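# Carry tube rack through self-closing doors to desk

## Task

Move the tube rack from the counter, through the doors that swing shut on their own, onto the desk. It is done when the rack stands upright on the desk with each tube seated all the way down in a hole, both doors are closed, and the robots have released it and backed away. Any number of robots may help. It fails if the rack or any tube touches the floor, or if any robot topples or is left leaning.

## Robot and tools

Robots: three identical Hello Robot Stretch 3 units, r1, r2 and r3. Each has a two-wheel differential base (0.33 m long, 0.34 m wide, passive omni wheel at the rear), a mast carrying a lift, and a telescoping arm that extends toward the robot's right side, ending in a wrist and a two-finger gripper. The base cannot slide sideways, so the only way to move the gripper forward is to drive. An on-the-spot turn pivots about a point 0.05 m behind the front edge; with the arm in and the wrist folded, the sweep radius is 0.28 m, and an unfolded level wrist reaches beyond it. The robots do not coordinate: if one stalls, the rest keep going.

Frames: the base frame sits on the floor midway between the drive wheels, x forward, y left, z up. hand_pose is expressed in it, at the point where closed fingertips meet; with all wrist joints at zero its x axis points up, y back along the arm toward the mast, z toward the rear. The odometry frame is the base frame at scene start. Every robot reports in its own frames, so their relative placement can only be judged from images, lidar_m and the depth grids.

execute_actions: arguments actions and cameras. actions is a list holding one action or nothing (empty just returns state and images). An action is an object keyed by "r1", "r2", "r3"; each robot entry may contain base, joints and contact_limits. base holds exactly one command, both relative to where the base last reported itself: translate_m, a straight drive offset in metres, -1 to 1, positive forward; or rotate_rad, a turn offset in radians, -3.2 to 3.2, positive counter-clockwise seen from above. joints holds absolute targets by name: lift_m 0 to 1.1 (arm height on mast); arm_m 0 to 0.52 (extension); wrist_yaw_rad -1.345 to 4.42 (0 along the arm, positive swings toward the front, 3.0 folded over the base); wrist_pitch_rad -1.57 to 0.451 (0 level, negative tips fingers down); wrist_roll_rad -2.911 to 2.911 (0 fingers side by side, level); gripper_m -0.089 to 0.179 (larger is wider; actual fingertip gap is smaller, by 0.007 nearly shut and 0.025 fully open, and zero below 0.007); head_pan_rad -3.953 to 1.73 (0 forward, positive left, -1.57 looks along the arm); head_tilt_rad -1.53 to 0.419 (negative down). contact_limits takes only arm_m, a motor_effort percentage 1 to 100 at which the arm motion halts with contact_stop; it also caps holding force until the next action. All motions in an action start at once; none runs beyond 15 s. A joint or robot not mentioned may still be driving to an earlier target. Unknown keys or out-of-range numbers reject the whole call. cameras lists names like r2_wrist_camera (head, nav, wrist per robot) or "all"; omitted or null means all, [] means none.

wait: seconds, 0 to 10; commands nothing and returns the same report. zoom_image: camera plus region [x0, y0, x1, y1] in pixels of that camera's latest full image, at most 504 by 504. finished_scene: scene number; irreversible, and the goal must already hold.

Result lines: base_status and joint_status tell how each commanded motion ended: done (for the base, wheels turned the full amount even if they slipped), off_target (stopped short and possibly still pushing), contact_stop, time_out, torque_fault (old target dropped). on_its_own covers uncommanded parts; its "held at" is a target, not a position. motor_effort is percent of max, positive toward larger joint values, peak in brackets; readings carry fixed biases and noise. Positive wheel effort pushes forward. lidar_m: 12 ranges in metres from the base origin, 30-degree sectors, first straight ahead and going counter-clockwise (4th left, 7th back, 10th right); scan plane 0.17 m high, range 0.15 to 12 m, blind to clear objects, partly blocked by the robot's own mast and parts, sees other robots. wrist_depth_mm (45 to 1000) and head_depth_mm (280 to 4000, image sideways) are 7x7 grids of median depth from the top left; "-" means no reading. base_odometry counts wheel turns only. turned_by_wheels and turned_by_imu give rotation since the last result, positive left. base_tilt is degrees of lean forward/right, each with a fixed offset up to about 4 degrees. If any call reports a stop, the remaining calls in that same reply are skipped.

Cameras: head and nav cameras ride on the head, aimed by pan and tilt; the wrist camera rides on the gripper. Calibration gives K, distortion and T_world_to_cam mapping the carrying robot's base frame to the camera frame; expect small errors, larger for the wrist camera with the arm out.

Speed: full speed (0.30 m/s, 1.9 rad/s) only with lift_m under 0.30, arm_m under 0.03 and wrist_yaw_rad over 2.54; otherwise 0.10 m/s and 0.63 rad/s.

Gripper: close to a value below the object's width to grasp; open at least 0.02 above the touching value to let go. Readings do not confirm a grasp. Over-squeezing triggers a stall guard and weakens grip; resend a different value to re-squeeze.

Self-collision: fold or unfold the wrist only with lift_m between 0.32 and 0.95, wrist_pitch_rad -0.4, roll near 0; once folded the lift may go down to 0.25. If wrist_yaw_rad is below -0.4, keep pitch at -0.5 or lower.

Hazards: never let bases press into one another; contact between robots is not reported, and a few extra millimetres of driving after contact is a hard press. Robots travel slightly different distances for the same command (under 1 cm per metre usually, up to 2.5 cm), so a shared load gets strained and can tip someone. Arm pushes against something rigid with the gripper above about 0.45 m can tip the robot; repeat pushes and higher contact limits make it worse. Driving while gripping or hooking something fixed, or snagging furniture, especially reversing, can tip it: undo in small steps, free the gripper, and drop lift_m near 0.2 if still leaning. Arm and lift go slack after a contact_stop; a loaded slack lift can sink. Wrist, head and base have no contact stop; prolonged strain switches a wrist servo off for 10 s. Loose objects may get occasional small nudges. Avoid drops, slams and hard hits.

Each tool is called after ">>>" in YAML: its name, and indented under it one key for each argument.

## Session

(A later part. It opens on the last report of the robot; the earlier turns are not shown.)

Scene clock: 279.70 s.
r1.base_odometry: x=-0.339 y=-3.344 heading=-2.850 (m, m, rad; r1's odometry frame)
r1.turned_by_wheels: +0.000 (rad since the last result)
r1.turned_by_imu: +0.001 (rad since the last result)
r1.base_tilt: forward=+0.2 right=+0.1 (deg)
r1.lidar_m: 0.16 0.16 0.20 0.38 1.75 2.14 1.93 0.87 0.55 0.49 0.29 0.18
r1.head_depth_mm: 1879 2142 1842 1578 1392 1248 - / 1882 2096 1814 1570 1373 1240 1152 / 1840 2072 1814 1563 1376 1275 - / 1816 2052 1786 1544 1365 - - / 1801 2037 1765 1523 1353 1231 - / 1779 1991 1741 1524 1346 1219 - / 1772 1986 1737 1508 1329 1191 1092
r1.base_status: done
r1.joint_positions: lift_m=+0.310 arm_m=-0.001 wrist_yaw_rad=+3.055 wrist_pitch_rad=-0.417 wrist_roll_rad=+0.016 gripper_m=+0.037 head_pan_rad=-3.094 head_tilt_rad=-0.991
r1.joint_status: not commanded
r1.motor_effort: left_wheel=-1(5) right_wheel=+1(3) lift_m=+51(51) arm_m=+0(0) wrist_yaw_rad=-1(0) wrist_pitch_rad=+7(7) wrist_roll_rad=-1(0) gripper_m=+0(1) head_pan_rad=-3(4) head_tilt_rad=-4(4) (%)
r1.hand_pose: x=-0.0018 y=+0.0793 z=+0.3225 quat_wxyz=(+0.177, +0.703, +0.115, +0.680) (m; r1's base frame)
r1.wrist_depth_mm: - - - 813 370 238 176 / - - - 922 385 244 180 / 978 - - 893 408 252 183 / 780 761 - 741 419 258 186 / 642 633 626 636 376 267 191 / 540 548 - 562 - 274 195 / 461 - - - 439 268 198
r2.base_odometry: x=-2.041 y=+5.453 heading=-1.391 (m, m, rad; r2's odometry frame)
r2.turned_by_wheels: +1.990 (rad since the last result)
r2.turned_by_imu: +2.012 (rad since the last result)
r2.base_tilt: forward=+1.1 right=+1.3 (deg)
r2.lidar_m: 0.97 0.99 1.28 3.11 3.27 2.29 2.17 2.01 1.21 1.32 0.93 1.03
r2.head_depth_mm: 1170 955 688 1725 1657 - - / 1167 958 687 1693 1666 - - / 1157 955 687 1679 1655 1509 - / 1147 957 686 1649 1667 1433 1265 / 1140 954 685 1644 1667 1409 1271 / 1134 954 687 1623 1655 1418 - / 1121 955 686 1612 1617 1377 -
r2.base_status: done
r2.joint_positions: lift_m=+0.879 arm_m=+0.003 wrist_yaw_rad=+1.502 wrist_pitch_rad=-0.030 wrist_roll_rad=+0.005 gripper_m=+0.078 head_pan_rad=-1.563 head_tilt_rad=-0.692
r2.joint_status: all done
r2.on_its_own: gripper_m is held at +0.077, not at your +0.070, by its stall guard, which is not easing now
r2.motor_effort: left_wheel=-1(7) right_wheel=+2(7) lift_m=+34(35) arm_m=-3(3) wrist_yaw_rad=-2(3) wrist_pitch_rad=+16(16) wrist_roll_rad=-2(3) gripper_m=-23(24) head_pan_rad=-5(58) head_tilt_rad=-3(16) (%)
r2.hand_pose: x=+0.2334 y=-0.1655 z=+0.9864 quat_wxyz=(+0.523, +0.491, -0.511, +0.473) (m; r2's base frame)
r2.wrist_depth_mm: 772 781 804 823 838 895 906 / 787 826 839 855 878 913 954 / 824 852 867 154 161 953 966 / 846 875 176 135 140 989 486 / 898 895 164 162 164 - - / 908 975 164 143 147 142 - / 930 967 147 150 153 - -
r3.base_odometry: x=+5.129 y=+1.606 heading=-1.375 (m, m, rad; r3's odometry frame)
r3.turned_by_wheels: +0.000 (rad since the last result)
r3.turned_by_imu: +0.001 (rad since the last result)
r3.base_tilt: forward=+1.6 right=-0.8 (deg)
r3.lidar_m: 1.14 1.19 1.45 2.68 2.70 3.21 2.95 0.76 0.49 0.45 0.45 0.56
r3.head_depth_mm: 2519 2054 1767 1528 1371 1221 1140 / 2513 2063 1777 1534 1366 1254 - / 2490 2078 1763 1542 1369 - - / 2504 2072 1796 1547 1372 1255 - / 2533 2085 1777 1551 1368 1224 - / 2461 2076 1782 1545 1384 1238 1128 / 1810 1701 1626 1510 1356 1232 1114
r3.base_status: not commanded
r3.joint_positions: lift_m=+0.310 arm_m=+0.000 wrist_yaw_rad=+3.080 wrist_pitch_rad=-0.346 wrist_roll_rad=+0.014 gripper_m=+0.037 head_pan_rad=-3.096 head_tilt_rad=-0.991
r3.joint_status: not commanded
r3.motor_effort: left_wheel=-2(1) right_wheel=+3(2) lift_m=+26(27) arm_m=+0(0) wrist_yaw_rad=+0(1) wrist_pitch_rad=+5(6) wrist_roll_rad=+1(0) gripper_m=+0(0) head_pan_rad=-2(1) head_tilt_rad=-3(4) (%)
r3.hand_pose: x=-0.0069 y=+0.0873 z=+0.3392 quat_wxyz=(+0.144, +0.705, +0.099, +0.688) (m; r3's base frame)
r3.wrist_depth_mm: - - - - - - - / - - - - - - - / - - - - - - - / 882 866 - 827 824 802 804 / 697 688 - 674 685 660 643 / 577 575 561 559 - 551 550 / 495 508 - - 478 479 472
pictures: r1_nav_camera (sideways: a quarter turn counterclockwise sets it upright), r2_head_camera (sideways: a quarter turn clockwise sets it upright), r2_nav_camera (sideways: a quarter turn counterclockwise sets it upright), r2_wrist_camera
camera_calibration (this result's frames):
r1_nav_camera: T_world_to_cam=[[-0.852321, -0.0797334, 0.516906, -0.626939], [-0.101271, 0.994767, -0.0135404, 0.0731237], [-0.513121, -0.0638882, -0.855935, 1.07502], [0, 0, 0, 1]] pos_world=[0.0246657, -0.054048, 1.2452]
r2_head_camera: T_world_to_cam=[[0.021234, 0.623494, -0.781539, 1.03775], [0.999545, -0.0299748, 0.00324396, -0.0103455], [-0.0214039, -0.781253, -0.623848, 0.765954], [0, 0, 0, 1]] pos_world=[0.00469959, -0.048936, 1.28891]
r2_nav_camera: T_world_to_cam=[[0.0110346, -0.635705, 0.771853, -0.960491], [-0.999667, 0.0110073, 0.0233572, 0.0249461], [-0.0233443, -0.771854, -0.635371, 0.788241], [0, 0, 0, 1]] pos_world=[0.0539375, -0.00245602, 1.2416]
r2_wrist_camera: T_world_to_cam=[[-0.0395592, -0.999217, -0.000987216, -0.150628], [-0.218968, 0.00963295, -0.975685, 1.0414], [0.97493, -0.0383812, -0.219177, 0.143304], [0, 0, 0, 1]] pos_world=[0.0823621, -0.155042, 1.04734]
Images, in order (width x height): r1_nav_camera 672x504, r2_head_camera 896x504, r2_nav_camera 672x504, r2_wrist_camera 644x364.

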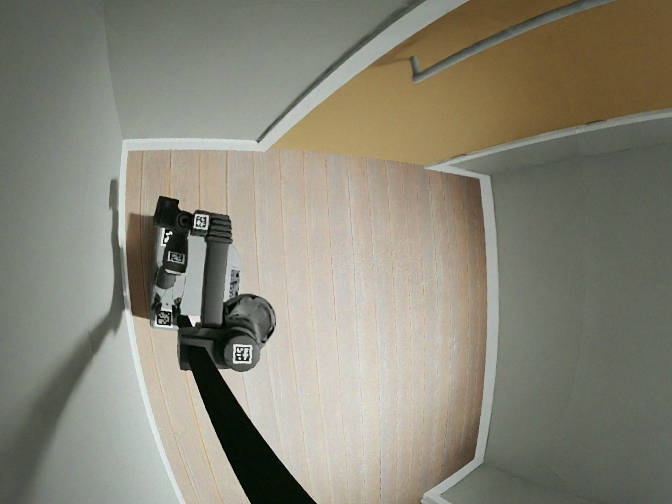

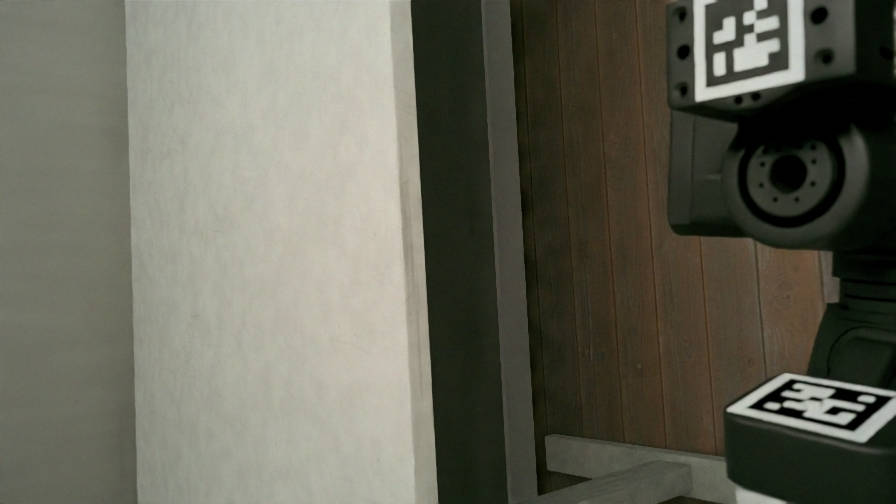

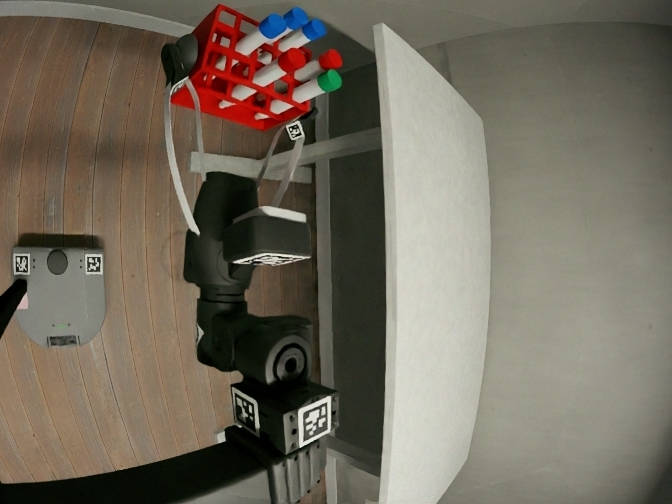

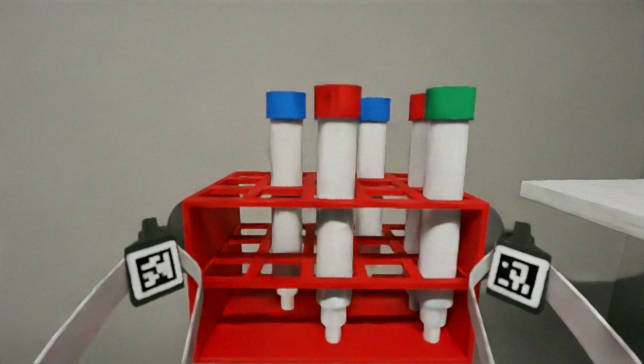

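>>> execute_actions:
  actions:
    - {"r2":{"joints":{"lift_m":0.93,"wrist_yaw_rad":0}}}
  cameras: []

>>> execute_actions:
  actions:
    - {"r2":{"joints":{"arm_m":0.33}}}
  cameras: []

>>> execute_actions:
  actions:
    - {"r2":{"joints":{"lift_m":0.893}}}
  cameras: ["r2_head_camera","r2_wrist_camera"]

Scene clock: 286.90 s.
r1.base_odometry: x=-0.339 y=-3.344 heading=-2.850 (m, m, rad; r1's odometry frame)
r1.turned_by_wheels: +0.000 (rad since the last result)
r1.turned_by_imu: +0.001 (rad since the last result)
r1.base_tilt: forward=+0.2 right=+0.1 (deg)
r1.lidar_m: 0.16 0.16 0.20 0.38 1.75 2.15 1.94 0.87 0.54 0.49 0.29 0.18
r1.head_depth_mm: 1894 2121 1829 1576 1393 1247 - / 1865 2119 1810 1573 1377 1235 1146 / 1843 2086 1778 1554 1367 1271 - / 1846 2040 1773 1555 1363 - - / 1822 2011 1771 1525 1342 1233 - / 1789 1990 1759 1513 1349 1211 - / 1764 1980 1733 1501 1330 1194 1091
r1.base_status: not commanded
r1.joint_positions: lift_m=+0.310 arm_m=-0.001 wrist_yaw_rad=+3.055 wrist_pitch_rad=-0.417 wrist_roll_rad=+0.016 gripper_m=+0.037 head_pan_rad=-3.094 head_tilt_rad=-0.991
r1.joint_status: not commanded
r1.motor_effort: left_wheel=-2(1) right_wheel=+1(1) lift_m=+51(51) arm_m=+0(0) wrist_yaw_rad=+0(0) wrist_pitch_rad=+7(7) wrist_roll_rad=-1(0) gripper_m=+1(0) head_pan_rad=-3(3) head_tilt_rad=-4(4) (%)
r1.hand_pose: x=-0.0018 y=+0.0793 z=+0.3225 quat_wxyz=(+0.177, +0.703, +0.115, +0.680) (m; r1's base frame)
r1.wrist_depth_mm: - - - 834 367 240 176 / - - - 915 383 246 179 / 997 999 - 902 403 253 184 / 787 770 - 752 422 258 186 / 646 632 651 659 376 265 191 / 545 546 - 548 - 274 194 / 474 - - - 444 266 199
r2.base_odometry: x=-2.041 y=+5.453 heading=-1.391 (m, m, rad; r2's odometry frame)
r2.turned_by_wheels: +0.000 (rad since the last result)
r2.turned_by_imu: +0.000 (rad since the last result)
r2.base_tilt: forward=+1.1 right=+1.3 (deg)
r2.lidar_m: 0.97 0.99 1.28 3.09 3.25 2.29 2.17 2.00 1.21 1.32 0.92 1.03
r2.head_depth_mm: 1175 957 687 1715 1768 - - / 1168 958 636 431 1708 - - / 1159 956 420 414 - - - / 1154 954 411 431 - 1378 1226 / 1145 953 686 458 1666 1409 1223 / 1131 954 686 1637 1662 1414 1223 / 1128 954 685 1601 1614 1379 1211
r2.base_status: not commanded
r2.joint_positions: lift_m=+0.929 arm_m=+0.003 wrist_yaw_rad=+0.002 wrist_pitch_rad=-0.030 wrist_roll_rad=+0.005 gripper_m=+0.078 head_pan_rad=-1.563 head_tilt_rad=-0.692
r2.joint_status: all done
r2.on_its_own: gripper_m is held at +0.077, not at your +0.070, by its stall guard, which is not easing now
r2.motor_effort: left_wheel=-1(1) right_wheel=+2(2) lift_m=+34(35) arm_m=-3(3) wrist_yaw_rad=-2(4) wrist_pitch_rad=+16(16) wrist_roll_rad=-2(2) gripper_m=-24(23) head_pan_rad=-5(4) head_tilt_rad=-4(4) (%)
r2.hand_pose: x=-0.0209 y=-0.4032 z=+1.0365 quat_wxyz=(+0.706, +0.012, -0.708, -0.010) (m; r2's base frame)
r2.wrist_depth_mm: 975 955 965 - - - - / - - - - - - - / - - - 154 161 - - / - 661 178 137 142 700 715 / 376 414 164 162 164 254 405 / 302 713 163 145 146 142 322 / - - 146 152 153 - -
r3.base_odometry: x=+5.129 y=+1.606 heading=-1.375 (m, m, rad; r3's odometry frame)
r3.turned_by_wheels: +0.000 (rad since the last result)
r3.turned_by_imu: +0.001 (rad since the last result)
r3.base_tilt: forward=+1.7 right=-0.8 (deg)
r3.lidar_m: 1.14 1.19 1.45 2.68 2.70 3.19 2.94 0.76 0.49 0.45 0.45 0.56
r3.head_depth_mm: 2500 2072 1771 1520 1355 1223 1137 / 2530 2071 1764 1545 1349 1268 - / 2535 2066 1779 1533 1371 - - / 2551 2104 1784 1538 1357 1255 - / 2577 2100 1773 1557 1373 1235 - / 2488 2088 1784 1550 1366 1227 1132 / 1796 1716 1618 1503 1352 1230 1117
r3.base_status: not commanded
r3.joint_positions: lift_m=+0.310 arm_m=+0.000 wrist_yaw_rad=+3.080 wrist_pitch_rad=-0.346 wrist_roll_rad=+0.014 gripper_m=+0.037 head_pan_rad=-3.096 head_tilt_rad=-0.991
r3.joint_status: not commanded
r3.motor_effort: left_wheel=-2(2) right_wheel=+2(2) lift_m=+27(27) arm_m=+0(1) wrist_yaw_rad=+0(0) wrist_pitch_rad=+6(6) wrist_roll_rad=+0(0) gripper_m=+0(0) head_pan_rad=-2(3) head_tilt_rad=-4(4) (%)
r3.hand_pose: x=-0.0069 y=+0.0873 z=+0.3392 quat_wxyz=(+0.144, +0.705, +0.099, +0.688) (m; r3's base frame)
r3.wrist_depth_mm: - - - - - - - / - - - - - - - / - - - - - - - / 861 852 - 848 845 815 802 / 693 695 - 668 686 654 653 / 576 571 575 559 - 556 546 / 494 502 - - 475 471 473
pictures: none
No camera images: the call's "cameras" was empty. Leave "cameras" out to get every camera's image.

Scene clock: 290.53 s.
r1.base_odometry: x=-0.339 y=-3.344 heading=-2.850 (m, m, rad; r1's odometry frame)
r1.turned_by_wheels: +0.000 (rad since the last result)
r1.turned_by_imu: +0.001 (rad since the last result)
r1.base_tilt: forward=+0.2 right=+0.1 (deg)
r1.lidar_m: 0.16 0.16 0.20 0.38 1.75 2.15 1.94 0.87 0.54 0.49 0.29 0.18
r1.head_depth_mm: 1881 2144 1841 1582 1400 1240 - / 1877 2092 1810 1575 1387 1243 1152 / 1845 2073 1813 1554 1375 1273 - / 1820 2047 1779 1535 1363 - - / 1805 2034 1764 1534 1350 1230 - / 1785 1984 1756 1520 1353 1215 - / 1765 1974 1729 1503 1333 1196 1087
r1.base_status: not commanded
r1.joint_positions: lift_m=+0.310 arm_m=-0.001 wrist_yaw_rad=+3.055 wrist_pitch_rad=-0.417 wrist_roll_rad=+0.016 gripper_m=+0.037 head_pan_rad=-3.094 head_tilt_rad=-0.991
r1.joint_status: not commanded
r1.motor_effort: left_wheel=-2(2) right_wheel=+1(1) lift_m=+51(51) arm_m=+0(0) wrist_yaw_rad=-1(1) wrist_pitch_rad=+7(7) wrist_roll_rad=-1(0) gripper_m=+0(1) head_pan_rad=-3(3) head_tilt_rad=-4(4) (%)
r1.hand_pose: x=-0.0018 y=+0.0793 z=+0.3225 quat_wxyz=(+0.177, +0.703, +0.115, +0.680) (m; r1's base frame)
r1.wrist_depth_mm: - - - 860 372 239 176 / - - - 915 389 246 179 / - 988 - 916 401 251 182 / 794 770 - 742 419 258 186 / 651 648 647 635 374 268 190 / 536 548 - 558 - 272 194 / 471 - - - 441 265 197
r2.base_odometry: x=-2.041 y=+5.453 heading=-1.391 (m, m, rad; r2's odometry frame)
r2.turned_by_wheels: +0.000 (rad since the last result)
r2.turned_by_imu: +0.000 (rad since the last result)
r2.base_tilt: forward=+1.1 right=+1.4 (deg)
r2.lidar_m: 0.97 0.99 1.28 3.12 3.27 2.29 2.17 2.01 1.21 1.32 0.93 1.03
r2.head_depth_mm: 1178 1015 - 1758 1624 1407 1225 / 1166 1074 636 1684 1663 1411 1227 / 1156 - - 1675 1658 1412 1223 / 1137 678 660 1654 1679 1418 1228 / 1143 1010 684 1636 1659 1412 1230 / 1138 953 685 1620 1664 1415 1224 / 1125 952 686 1596 1615 1372 1217
r2.base_status: not commanded
r2.joint_positions: lift_m=+0.929 arm_m=+0.330 wrist_yaw_rad=+0.001 wrist_pitch_rad=-0.030 wrist_roll_rad=+0.005 gripper_m=+0.078 head_pan_rad=-1.563 head_tilt_rad=-0.692
r2.joint_status: all done
r2.on_its_own: gripper_m is held at +0.077, not at your +0.070, by its stall guard, which is not easing now
r2.motor_effort: left_wheel=-1(1) right_wheel=+2(2) lift_m=+34(34) arm_m=+1(3) wrist_yaw_rad=-1(2) wrist_pitch_rad=+16(16) wrist_roll_rad=-2(3) gripper_m=-24(24) head_pan_rad=-5(5) head_tilt_rad=-4(3) (%)
r2.hand_pose: x=-0.0213 y=-0.7301 z=+1.0365 quat_wxyz=(+0.706, +0.011, -0.708, -0.011) (m; r2's base frame)
r2.wrist_depth_mm: 680 673 692 698 698 698 721 / 704 710 698 705 721 736 722 / 708 731 744 153 162 764 774 / 636 655 177 137 140 685 710 / 372 405 163 163 164 255 399 / 265 250 164 145 147 143 277 / 214 206 146 151 152 202 213
r3.base_odometry: x=+5.129 y=+1.606 heading=-1.375 (m, m, rad; r3's odometry frame)
r3.turned_by_wheels: +0.000 (rad since the last result)
r3.turned_by_imu: +0.001 (rad since the last result)
r3.base_tilt: forward=+1.6 right=-0.8 (deg)
r3.lidar_m: 1.14 1.19 1.45 2.68 2.71 3.20 2.95 0.76 0.49 0.45 0.45 0.56
r3.head_depth_mm: 2498 2089 1758 1522 1361 1217 1134 / 2520 2083 1768 1544 1359 1256 - / 2554 2066 1760 1543 1362 - - / 2557 2086 1797 1538 1367 1240 - / 2519 2085 1783 1541 1380 1231 - / 2479 2094 1806 1561 1379 1232 1129 / 1799 1703 1628 1492 1363 1236 1115
r3.base_status: not commanded
r3.joint_positions: lift_m=+0.310 arm_m=+0.000 wrist_yaw_rad=+3.080 wrist_pitch_rad=-0.346 wrist_roll_rad=+0.014 gripper_m=+0.037 head_pan_rad=-3.096 head_tilt_rad=-0.991
r3.joint_status: not commanded
r3.motor_effort: left_wheel=-1(2) right_wheel=+2(3) lift_m=+26(27) arm_m=+0(0) wrist_yaw_rad=+1(1) wrist_pitch_rad=+6(5) wrist_roll_rad=+1(0) gripper_m=+0(0) head_pan_rad=-2(3) head_tilt_rad=-3(3) (%)
r3.hand_pose: x=-0.0069 y=+0.0873 z=+0.3392 quat_wxyz=(+0.144, +0.705, +0.099, +0.688) (m; r3's base frame)
r3.wrist_depth_mm: - - - - - - - / - - - - - - - / - - - - - - - / 882 882 - 839 824 823 793 / 692 682 - 673 691 658 642 / 575 576 569 560 - 552 543 / 493 504 - - 481 474 473
pictures: none
No camera images: the call's "cameras" was empty. Leave "cameras" out to get every camera's image.

Scene clock: 291.67 s.
r1.base_odometry: x=-0.339 y=-3.344 heading=-2.850 (m, m, rad; r1's odometry frame)
r1.turned_by_wheels: +0.000 (rad since the last result)
r1.turned_by_imu: +0.000 (rad since the last result)
r1.base_tilt: forward=+0.2 right=+0.2 (deg)
r1.lidar_m: 0.16 0.16 0.20 0.38 1.75 2.15 1.94 0.87 0.54 0.49 0.29 0.18
r1.head_depth_mm: 1881 2119 1838 1587 1396 1243 - / 1861 2095 1830 1567 1388 1235 1150 / 1849 2075 1792 1557 1378 1265 - / 1822 2059 1786 1549 1369 - - / 1803 2037 1763 1531 1355 1230 - / 1793 1981 1755 1509 1344 1207 - / 1753 2003 1731 1515 1332 1197 1090
r1.base_status: not commanded
r1.joint_positions: lift_m=+0.310 arm_m=-0.001 wrist_yaw_rad=+3.055 wrist_pitch_rad=-0.417 wrist_roll_rad=+0.016 gripper_m=+0.037 head_pan_rad=-3.094 head_tilt_rad=-0.991
r1.joint_status: not commanded
r1.motor_effort: left_wheel=-2(1) right_wheel=+1(1) lift_m=+51(51) arm_m=+0(1) wrist_yaw_rad=-1(1) wrist_pitch_rad=+7(7) wrist_roll_rad=-1(1) gripper_m=+0(1) head_pan_rad=-3(4) head_tilt_rad=-4(4) (%)
r1.hand_pose: x=-0.0018 y=+0.0793 z=+0.3225 quat_wxyz=(+0.177, +0.703, +0.115, +0.680) (m; r1's base frame)
r1.wrist_depth_mm: - - - 816 368 237 175 / - - - 902 385 245 180 / - - - 897 399 251 183 / 798 767 - 744 415 259 187 / 641 643 642 634 374 267 191 / 545 535 - 554 - 272 195 / 468 - - - 439 267 199
r2.base_odometry: x=-2.041 y=+5.453 heading=-1.391 (m, m, rad; r2's odometry frame)
r2.turned_by_wheels: +0.000 (rad since the last result)
r2.turned_by_imu: +0.000 (rad since the last result)
r2.base_tilt: forward=+1.1 right=+1.4 (deg)
r2.lidar_m: 0.97 0.99 1.29 3.10 3.27 2.29 2.17 2.01 1.21 1.32 0.93 1.03
r2.head_depth_mm: 1176 955 747 - 1673 1394 1229 / 1168 1011 - 1733 1664 1409 1230 / 1161 1011 - 1709 1665 1414 1220 / 1147 705 - 1687 1661 1407 1219 / 1144 955 671 1630 1666 1408 1228 / 1134 950 686 1619 1661 1412 1227 / 1130 952 684 1601 1619 1375 1216
r2.base_status: not commanded
r2.joint_positions: lift_m=+0.893 arm_m=+0.330 wrist_yaw_rad=+0.001 wrist_pitch_rad=-0.027 wrist_roll_rad=+0.005 gripper_m=+0.078 head_pan_rad=-1.563 head_tilt_rad=-0.692
r2.joint_status: all done
r2.on_its_own: gripper_m is held at +0.077, not at your +0.070, by its stall guard, which is not easing now
r2.motor_effort: left_wheel=-1(2) right_wheel=+2(2) lift_m=+16(30) arm_m=+3(2) wrist_yaw_rad=-1(1) wrist_pitch_rad=+14(16) wrist_roll_rad=-2(2) gripper_m=-23(23) head_pan_rad=-4(4) head_tilt_rad=-3(3) (%)
r2.hand_pose: x=-0.0213 y=-0.7302 z=+1.0012 quat_wxyz=(+0.706, +0.010, -0.708, -0.010) (m; r2's base frame)
r2.wrist_depth_mm: 678 687 702 688 699 725 718 / 698 707 709 720 713 740 728 / 721 728 738 152 161 752 776 / 485 500 194 136 141 537 551 / 288 315 163 161 162 211 305 / 203 192 164 145 149 165 212 / - 156 152 152 153 154 162
r3.base_odometry: x=+5.129 y=+1.606 heading=-1.375 (m, m, rad; r3's odometry frame)
r3.turned_by_wheels: +0.000 (rad since the last result)
r3.turned_by_imu: +0.000 (rad since the last result)
r3.base_tilt: forward=+1.5 right=-0.8 (deg)
r3.lidar_m: 1.14 1.19 1.45 2.68 2.70 3.21 2.95 0.76 0.49 0.45 0.45 0.56
r3.head_depth_mm: 2513 2083 1751 1538 1363 1221 1121 / 2496 2072 1758 1540 1355 1253 - / 2497 2075 1767 1540 1379 - - / 2544 2082 1779 1535 1374 1245 - / 2540 2119 1773 1554 1369 1230 - / 2436 2101 1793 1545 1378 1233 1132 / 1809 1725 1621 1502 1360 1236 1116
r3.base_status: not commanded
r3.joint_positions: lift_m=+0.310 arm_m=+0.000 wrist_yaw_rad=+3.080 wrist_pitch_rad=-0.346 wrist_roll_rad=+0.014 gripper_m=+0.037 head_pan_rad=-3.096 head_tilt_rad=-0.991
r3.joint_status: not commanded
r3.motor_effort: left_wheel=-2(2) right_wheel=+3(3) lift_m=+26(27) arm_m=+0(0) wrist_yaw_rad=+0(0) wrist_pitch_rad=+6(6) wrist_roll_rad=+1(0) gripper_m=+0(0) head_pan_rad=-1(2) head_tilt_rad=-4(3) (%)
r3.hand_pose: x=-0.0069 y=+0.0873 z=+0.3392 quat_wxyz=(+0.144, +0.705, +0.099, +0.688) (m; r3's base frame)
r3.wrist_depth_mm: - - - - - - - / - - - - - - - / - - - - - - - / 874 868 - 860 827 827 809 / 697 693 - 671 689 654 650 / 578 572 574 563 - 555 547 / 497 507 - - 481 478 471
pictures: r2_head_camera (sideways: a quarter turn clockwise sets it upright), r2_wrist_camera
camera_calibration (this result's frames):
r2_head_camera: T_world_to_cam=[[0.0213625, 0.623491, -0.781539, 1.03775], [0.999539, -0.0301808, 0.00324391, -0.0103454], [-0.0215649, -0.781248, -0.623848, 0.765956], [0, 0, 0, 1]] pos_world=[0.00468951, -0.0489357, 1.28891]
r2_wrist_camera: T_world_to_cam=[[-0.99955, -0.0300006, -0.000832643, -0.0378506], [-0.00567289, 0.216106, -0.976354, 1.16147], [0.0294711, -0.975909, -0.216179, -0.334488], [0, 0, 0, 1]] pos_world=[-0.0213869, -0.578566, 1.06166]
Images, in order (width x height): r2_head_camera 896x504, r2_wrist_camera 644x364.

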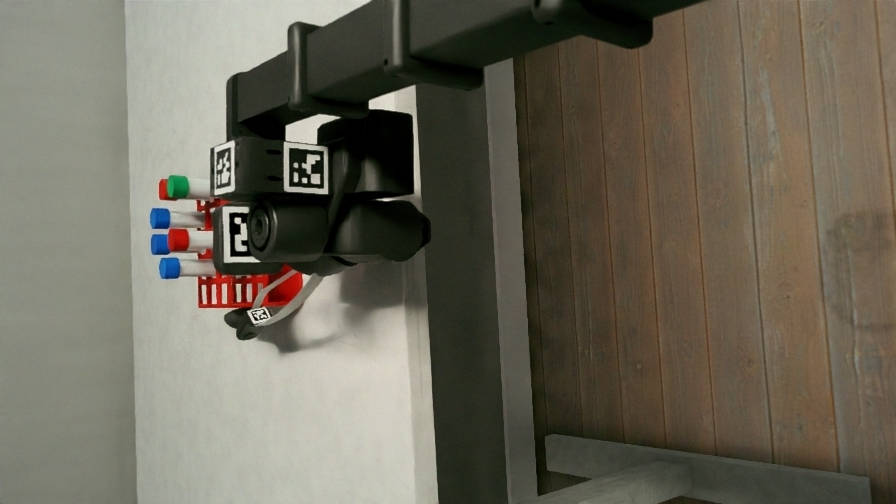

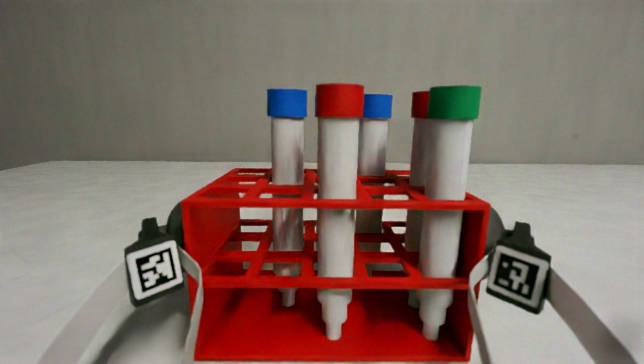

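>>> execute_actions:
  actions:
    - {"r2":{"joints":{"gripper_m":0.179}}}
  cameras: []

>>> execute_actions:
  actions:
    - {"r2":{"joints":{"arm_m":0.005}}}
  cameras: ["r2_wrist_camera","r3_nav_camera"]

Scene clock: 297.40 s.
r1.base_odometry: x=-0.339 y=-3.344 heading=-2.850 (m, m, rad; r1's odometry frame)
r1.turned_by_wheels: +0.000 (rad since the last result)
r1.turned_by_imu: +0.001 (rad since the last result)
r1.base_tilt: forward=+0.2 right=+0.1 (deg)
r1.lidar_m: 0.16 0.16 0.20 0.38 1.75 2.15 1.94 0.87 0.54 0.49 0.29 0.18
r1.head_depth_mm: 1898 2128 1839 1592 1395 1243 - / 1852 2104 1832 1565 1385 1234 1150 / 1839 2068 1807 1560 1380 1268 - / 1832 2074 1789 1541 1367 - - / 1800 2028 1771 1536 1352 1229 - / 1789 2009 1730 1533 1342 1211 - / 1760 1973 1733 1501 1337 1197 1096
r1.base_status: not commanded
r1.joint_positions: lift_m=+0.310 arm_m=-0.001 wrist_yaw_rad=+3.055 wrist_pitch_rad=-0.417 wrist_roll_rad=+0.016 gripper_m=+0.037 head_pan_rad=-3.094 head_tilt_rad=-0.991
r1.joint_status: not commanded
r1.motor_effort: left_wheel=-2(2) right_wheel=+1(1) lift_m=+51(51) arm_m=-1(0) wrist_yaw_rad=-1(1) wrist_pitch_rad=+7(7) wrist_roll_rad=+0(0) gripper_m=+0(0) head_pan_rad=-4(4) head_tilt_rad=-4(5) (%)
r1.hand_pose: x=-0.0018 y=+0.0793 z=+0.3225 quat_wxyz=(+0.177, +0.703, +0.115, +0.680) (m; r1's base frame)
r1.wrist_depth_mm: - - - 807 376 238 176 / - - - 895 385 243 179 / 987 987 - 912 403 253 183 / 789 787 - 754 422 258 186 / 649 631 648 650 376 266 190 / 540 540 - 550 - 274 195 / 467 - - - 445 267 198
r2.base_odometry: x=-2.041 y=+5.453 heading=-1.391 (m, m, rad; r2's odometry frame)
r2.turned_by_wheels: +0.000 (rad since the last result)
r2.turned_by_imu: +0.000 (rad since the last result)
r2.base_tilt: forward=+1.1 right=+1.3 (deg)
r2.lidar_m: 0.97 0.99 1.29 3.10 3.28 2.29 2.17 2.00 1.21 1.32 0.93 1.03
r2.head_depth_mm: 1171 959 748 - 1669 1398 1222 / 1167 1013 - 1735 1664 1410 1226 / 1156 1013 - 1711 1660 1411 1225 / 1154 706 659 1683 1662 1413 1221 / 1138 952 660 1634 1667 1407 1221 / 1135 954 685 1637 1662 1405 1220 / 1121 950 686 1606 1608 1364 1214
r2.base_status: not commanded
r2.joint_positions: lift_m=+0.893 arm_m=+0.330 wrist_yaw_rad=+0.001 wrist_pitch_rad=-0.022 wrist_roll_rad=+0.005 gripper_m=+0.179 head_pan_rad=-1.563 head_tilt_rad=-0.692
r2.joint_status: all done
r2.motor_effort: left_wheel=-1(0) right_wheel=+2(2) lift_m=+16(16) arm_m=+3(3) wrist_yaw_rad=+0(1) wrist_pitch_rad=+12(14) wrist_roll_rad=-3(2) gripper_m=-1(96) head_pan_rad=-5(5) head_tilt_rad=-4(3) (%)
r2.hand_pose: x=-0.0213 y=-0.7303 z=+1.0024 quat_wxyz=(+0.706, +0.008, -0.708, -0.008) (m; r2's base frame)
r2.wrist_depth_mm: 680 677 681 691 697 705 715 / 688 711 716 718 723 735 743 / 720 727 739 153 160 764 772 / 497 505 179 137 141 550 557 / 290 318 167 164 167 260 313 / 218 194 167 148 155 201 228 / 151 159 156 156 154 159 160
r3.base_odometry: x=+5.129 y=+1.606 heading=-1.375 (m, m, rad; r3's odometry frame)
r3.turned_by_wheels: +0.000 (rad since the last result)
r3.turned_by_imu: +0.001 (rad since the last result)
r3.base_tilt: forward=+1.7 right=-0.7 (deg)
r3.lidar_m: 1.13 1.19 1.45 2.69 2.71 3.22 2.95 0.76 0.49 0.45 0.45 0.56
r3.head_depth_mm: 2492 2065 1770 1542 1354 1213 1131 / 2494 2054 1762 1532 1374 1259 - / 2538 2086 1773 1542 1371 - - / 2529 2094 1778 1553 1368 1253 - / 2552 2099 1790 1549 1370 1225 - / 2505 2099 1794 1547 1374 1236 1115 / 1802 1717 1641 1494 1360 1227 1113
r3.base_status: not commanded
r3.joint_positions: lift_m=+0.310 arm_m=+0.000 wrist_yaw_rad=+3.080 wrist_pitch_rad=-0.346 wrist_roll_rad=+0.014 gripper_m=+0.037 head_pan_rad=-3.096 head_tilt_rad=-0.991
r3.joint_status: not commanded
r3.motor_effort: left_wheel=-1(2) right_wheel=+3(2) lift_m=+26(26) arm_m=+0(0) wrist_yaw_rad=+0(0) wrist_pitch_rad=+5(5) wrist_roll_rad=+0(0) gripper_m=+0(0) head_pan_rad=-2(2) head_tilt_rad=-4(3) (%)
r3.hand_pose: x=-0.0069 y=+0.0873 z=+0.3392 quat_wxyz=(+0.144, +0.705, +0.099, +0.688) (m; r3's base frame)
r3.wrist_depth_mm: - - - - - - - / - - - - - - - / - - - - - - - / 876 867 - 832 831 813 794 / 693 686 - 679 689 662 645 / 578 576 568 560 - 546 541 / 491 509 - - 480 470 472
pictures: none
No camera images: the call's "cameras" was empty. Leave "cameras" out to get every camera's image.

Scene clock: 301.00 s.
r1.base_odometry: x=-0.339 y=-3.344 heading=-2.850 (m, m, rad; r1's odometry frame)
r1.turned_by_wheels: +0.000 (rad since the last result)
r1.turned_by_imu: +0.001 (rad since the last result)
r1.base_tilt: forward=+0.2 right=+0.1 (deg)
r1.lidar_m: 0.16 0.16 0.20 0.38 1.75 2.14 1.94 0.86 0.54 0.49 0.29 0.18
r1.head_depth_mm: 1883 2126 1822 1579 1400 1248 - / 1871 2104 1806 1567 1383 1236 1153 / 1845 2077 1803 1556 1366 1267 - / 1828 2056 1791 1546 1356 - - / 1805 2041 1775 1530 1343 1228 - / 1790 1991 1757 1519 1341 1216 - / 1760 1968 1737 1507 1340 1195 1096
r1.base_status: not commanded
r1.joint_positions: lift_m=+0.310 arm_m=-0.001 wrist_yaw_rad=+3.055 wrist_pitch_rad=-0.417 wrist_roll_rad=+0.016 gripper_m=+0.037 head_pan_rad=-3.094 head_tilt_rad=-0.991
r1.joint_status: not commanded
r1.motor_effort: left_wheel=-1(2) right_wheel=+1(1) lift_m=+51(51) arm_m=+0(0) wrist_yaw_rad=+1(1) wrist_pitch_rad=+7(7) wrist_roll_rad=-1(0) gripper_m=+0(0) head_pan_rad=-4(3) head_tilt_rad=-5(4) (%)
r1.hand_pose: x=-0.0018 y=+0.0793 z=+0.3225 quat_wxyz=(+0.177, +0.703, +0.115, +0.680) (m; r1's base frame)
r1.wrist_depth_mm: - - - 839 371 236 176 / - - - 897 380 245 179 / - 983 - 883 406 252 183 / 796 769 - 757 417 260 186 / 648 646 647 634 372 265 190 / 546 542 - 563 - 275 194 / 468 - - - 438 267 199
r2.base_odometry: x=-2.041 y=+5.453 heading=-1.391 (m, m, rad; r2's odometry frame)
r2.turned_by_wheels: +0.000 (rad since the last result)
r2.turned_by_imu: +0.000 (rad since the last result)
r2.base_tilt: forward=+1.0 right=+1.4 (deg)
r2.lidar_m: 0.97 0.99 1.28 3.10 3.25 2.29 2.16 2.01 1.21 1.33 0.92 1.03
r2.head_depth_mm: 1174 955 688 1710 1696 - - / 1166 957 688 1676 1667 - - / 1160 908 688 1683 - - - / 1149 703 686 1654 - - 1226 / 1141 957 687 1634 1661 1407 1225 / 1134 954 686 590 1664 1411 1227 / 1123 952 685 1606 1619 1372 1215
r2.base_status: not commanded
r2.joint_positions: lift_m=+0.893 arm_m=+0.005 wrist_yaw_rad=+0.000 wrist_pitch_rad=-0.021 wrist_roll_rad=+0.004 gripper_m=+0.179 head_pan_rad=-1.563 head_tilt_rad=-0.692
r2.joint_status: all done
r2.motor_effort: left_wheel=-1(1) right_wheel=+2(2) lift_m=+15(16) arm_m=-3(3) wrist_yaw_rad=-1(1) wrist_pitch_rad=+11(12) wrist_roll_rad=-2(3) gripper_m=-1(1) head_pan_rad=-4(5) head_tilt_rad=-4(4) (%)
r2.hand_pose: x=-0.0213 y=-0.4059 z=+1.0027 quat_wxyz=(+0.706, +0.008, -0.708, -0.008) (m; r2's base frame)
r2.wrist_depth_mm: 961 958 979 - - - - / - - - - - - - / - - - - - - - / 508 520 526 463 556 563 580 / 296 326 302 306 308 312 317 / - - - - - - 772 / - - - - - - -
r3.base_odometry: x=+5.129 y=+1.606 heading=-1.375 (m, m, rad; r3's odometry frame)
r3.turned_by_wheels: +0.000 (rad since the last result)
r3.turned_by_imu: +0.001 (rad since the last result)
r3.base_tilt: forward=+1.8 right=-0.7 (deg)
r3.lidar_m: 1.13 1.19 1.45 2.68 2.72 3.21 2.95 0.76 0.49 0.45 0.45 0.56
r3.head_depth_mm: 2478 2051 1765 1536 1355 1213 1133 / 2518 2071 1764 1544 1349 1259 - / 2496 2077 1772 1540 1368 - - / 2529 2111 1774 1547 1367 1240 - / 2553 2070 1793 1546 1378 1228 - / 2482 2097 1778 1559 1387 1238 1122 / 1778 1725 1635 1491 1351 1241 1116
r3.base_status: not commanded
r3.joint_positions: lift_m=+0.310 arm_m=+0.000 wrist_yaw_rad=+3.080 wrist_pitch_rad=-0.346 wrist_roll_rad=+0.014 gripper_m=+0.037 head_pan_rad=-3.096 head_tilt_rad=-0.991
r3.joint_status: not commanded
r3.motor_effort: left_wheel=-2(1) right_wheel=+3(3) lift_m=+27(27) arm_m=+1(1) wrist_yaw_rad=-1(1) wrist_pitch_rad=+5(6) wrist_roll_rad=+0(0) gripper_m=+0(0) head_pan_rad=-3(3) head_tilt_rad=-4(4) (%)
r3.hand_pose: x=-0.0069 y=+0.0873 z=+0.3392 quat_wxyz=(+0.144, +0.705, +0.099, +0.688) (m; r3's base frame)
r3.wrist_depth_mm: - - - - - - - / - - - - - - - / - - - - - - - / 888 866 - 848 821 811 805 / 694 673 - 667 692 663 658 / 581 566 567 557 - 561 551 / 493 506 - - 480 476 467
pictures: r2_wrist_camera, r3_nav_camera (sideways: a quarter turn counterclockwise sets it upright)
camera_calibration (this result's frames):
r2_wrist_camera: T_world_to_cam=[[-0.999555, -0.0298189, -0.000300179, -0.0286318], [-0.00598749, 0.210547, -0.977565, 1.09177], [0.0292132, -0.977129, -0.210631, -0.0238091], [0, 0, 0, 1]] pos_world=[-0.0213866, -0.253987, 1.06226]
r3_nav_camera: T_world_to_cam=[[-0.866104, 0.00385016, 0.49985, -0.600808], [-0.0257692, 0.998297, -0.0523405, 0.120946], [-0.4992, -0.058213, -0.864529, 1.08092], [0, 0, 0, 1]] pos_world=[0.0223484, -0.0555036, 1.24113]
Images, in order (width x height): r2_wrist_camera 644x364, r3_nav_camera 672x504.

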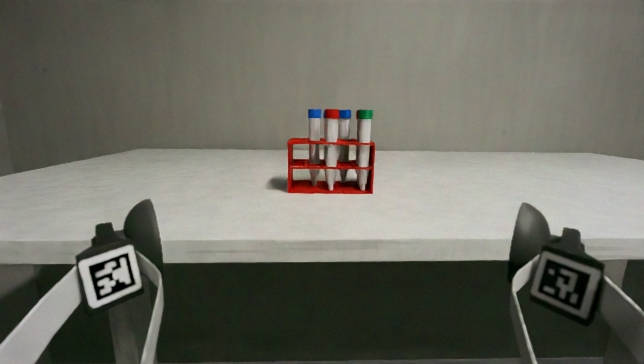

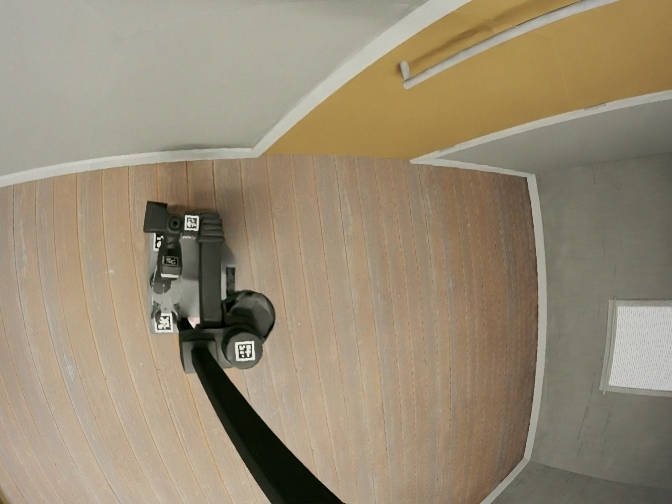

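>>> finished_scene:
  scene: 1

The scene is finished: the task was done.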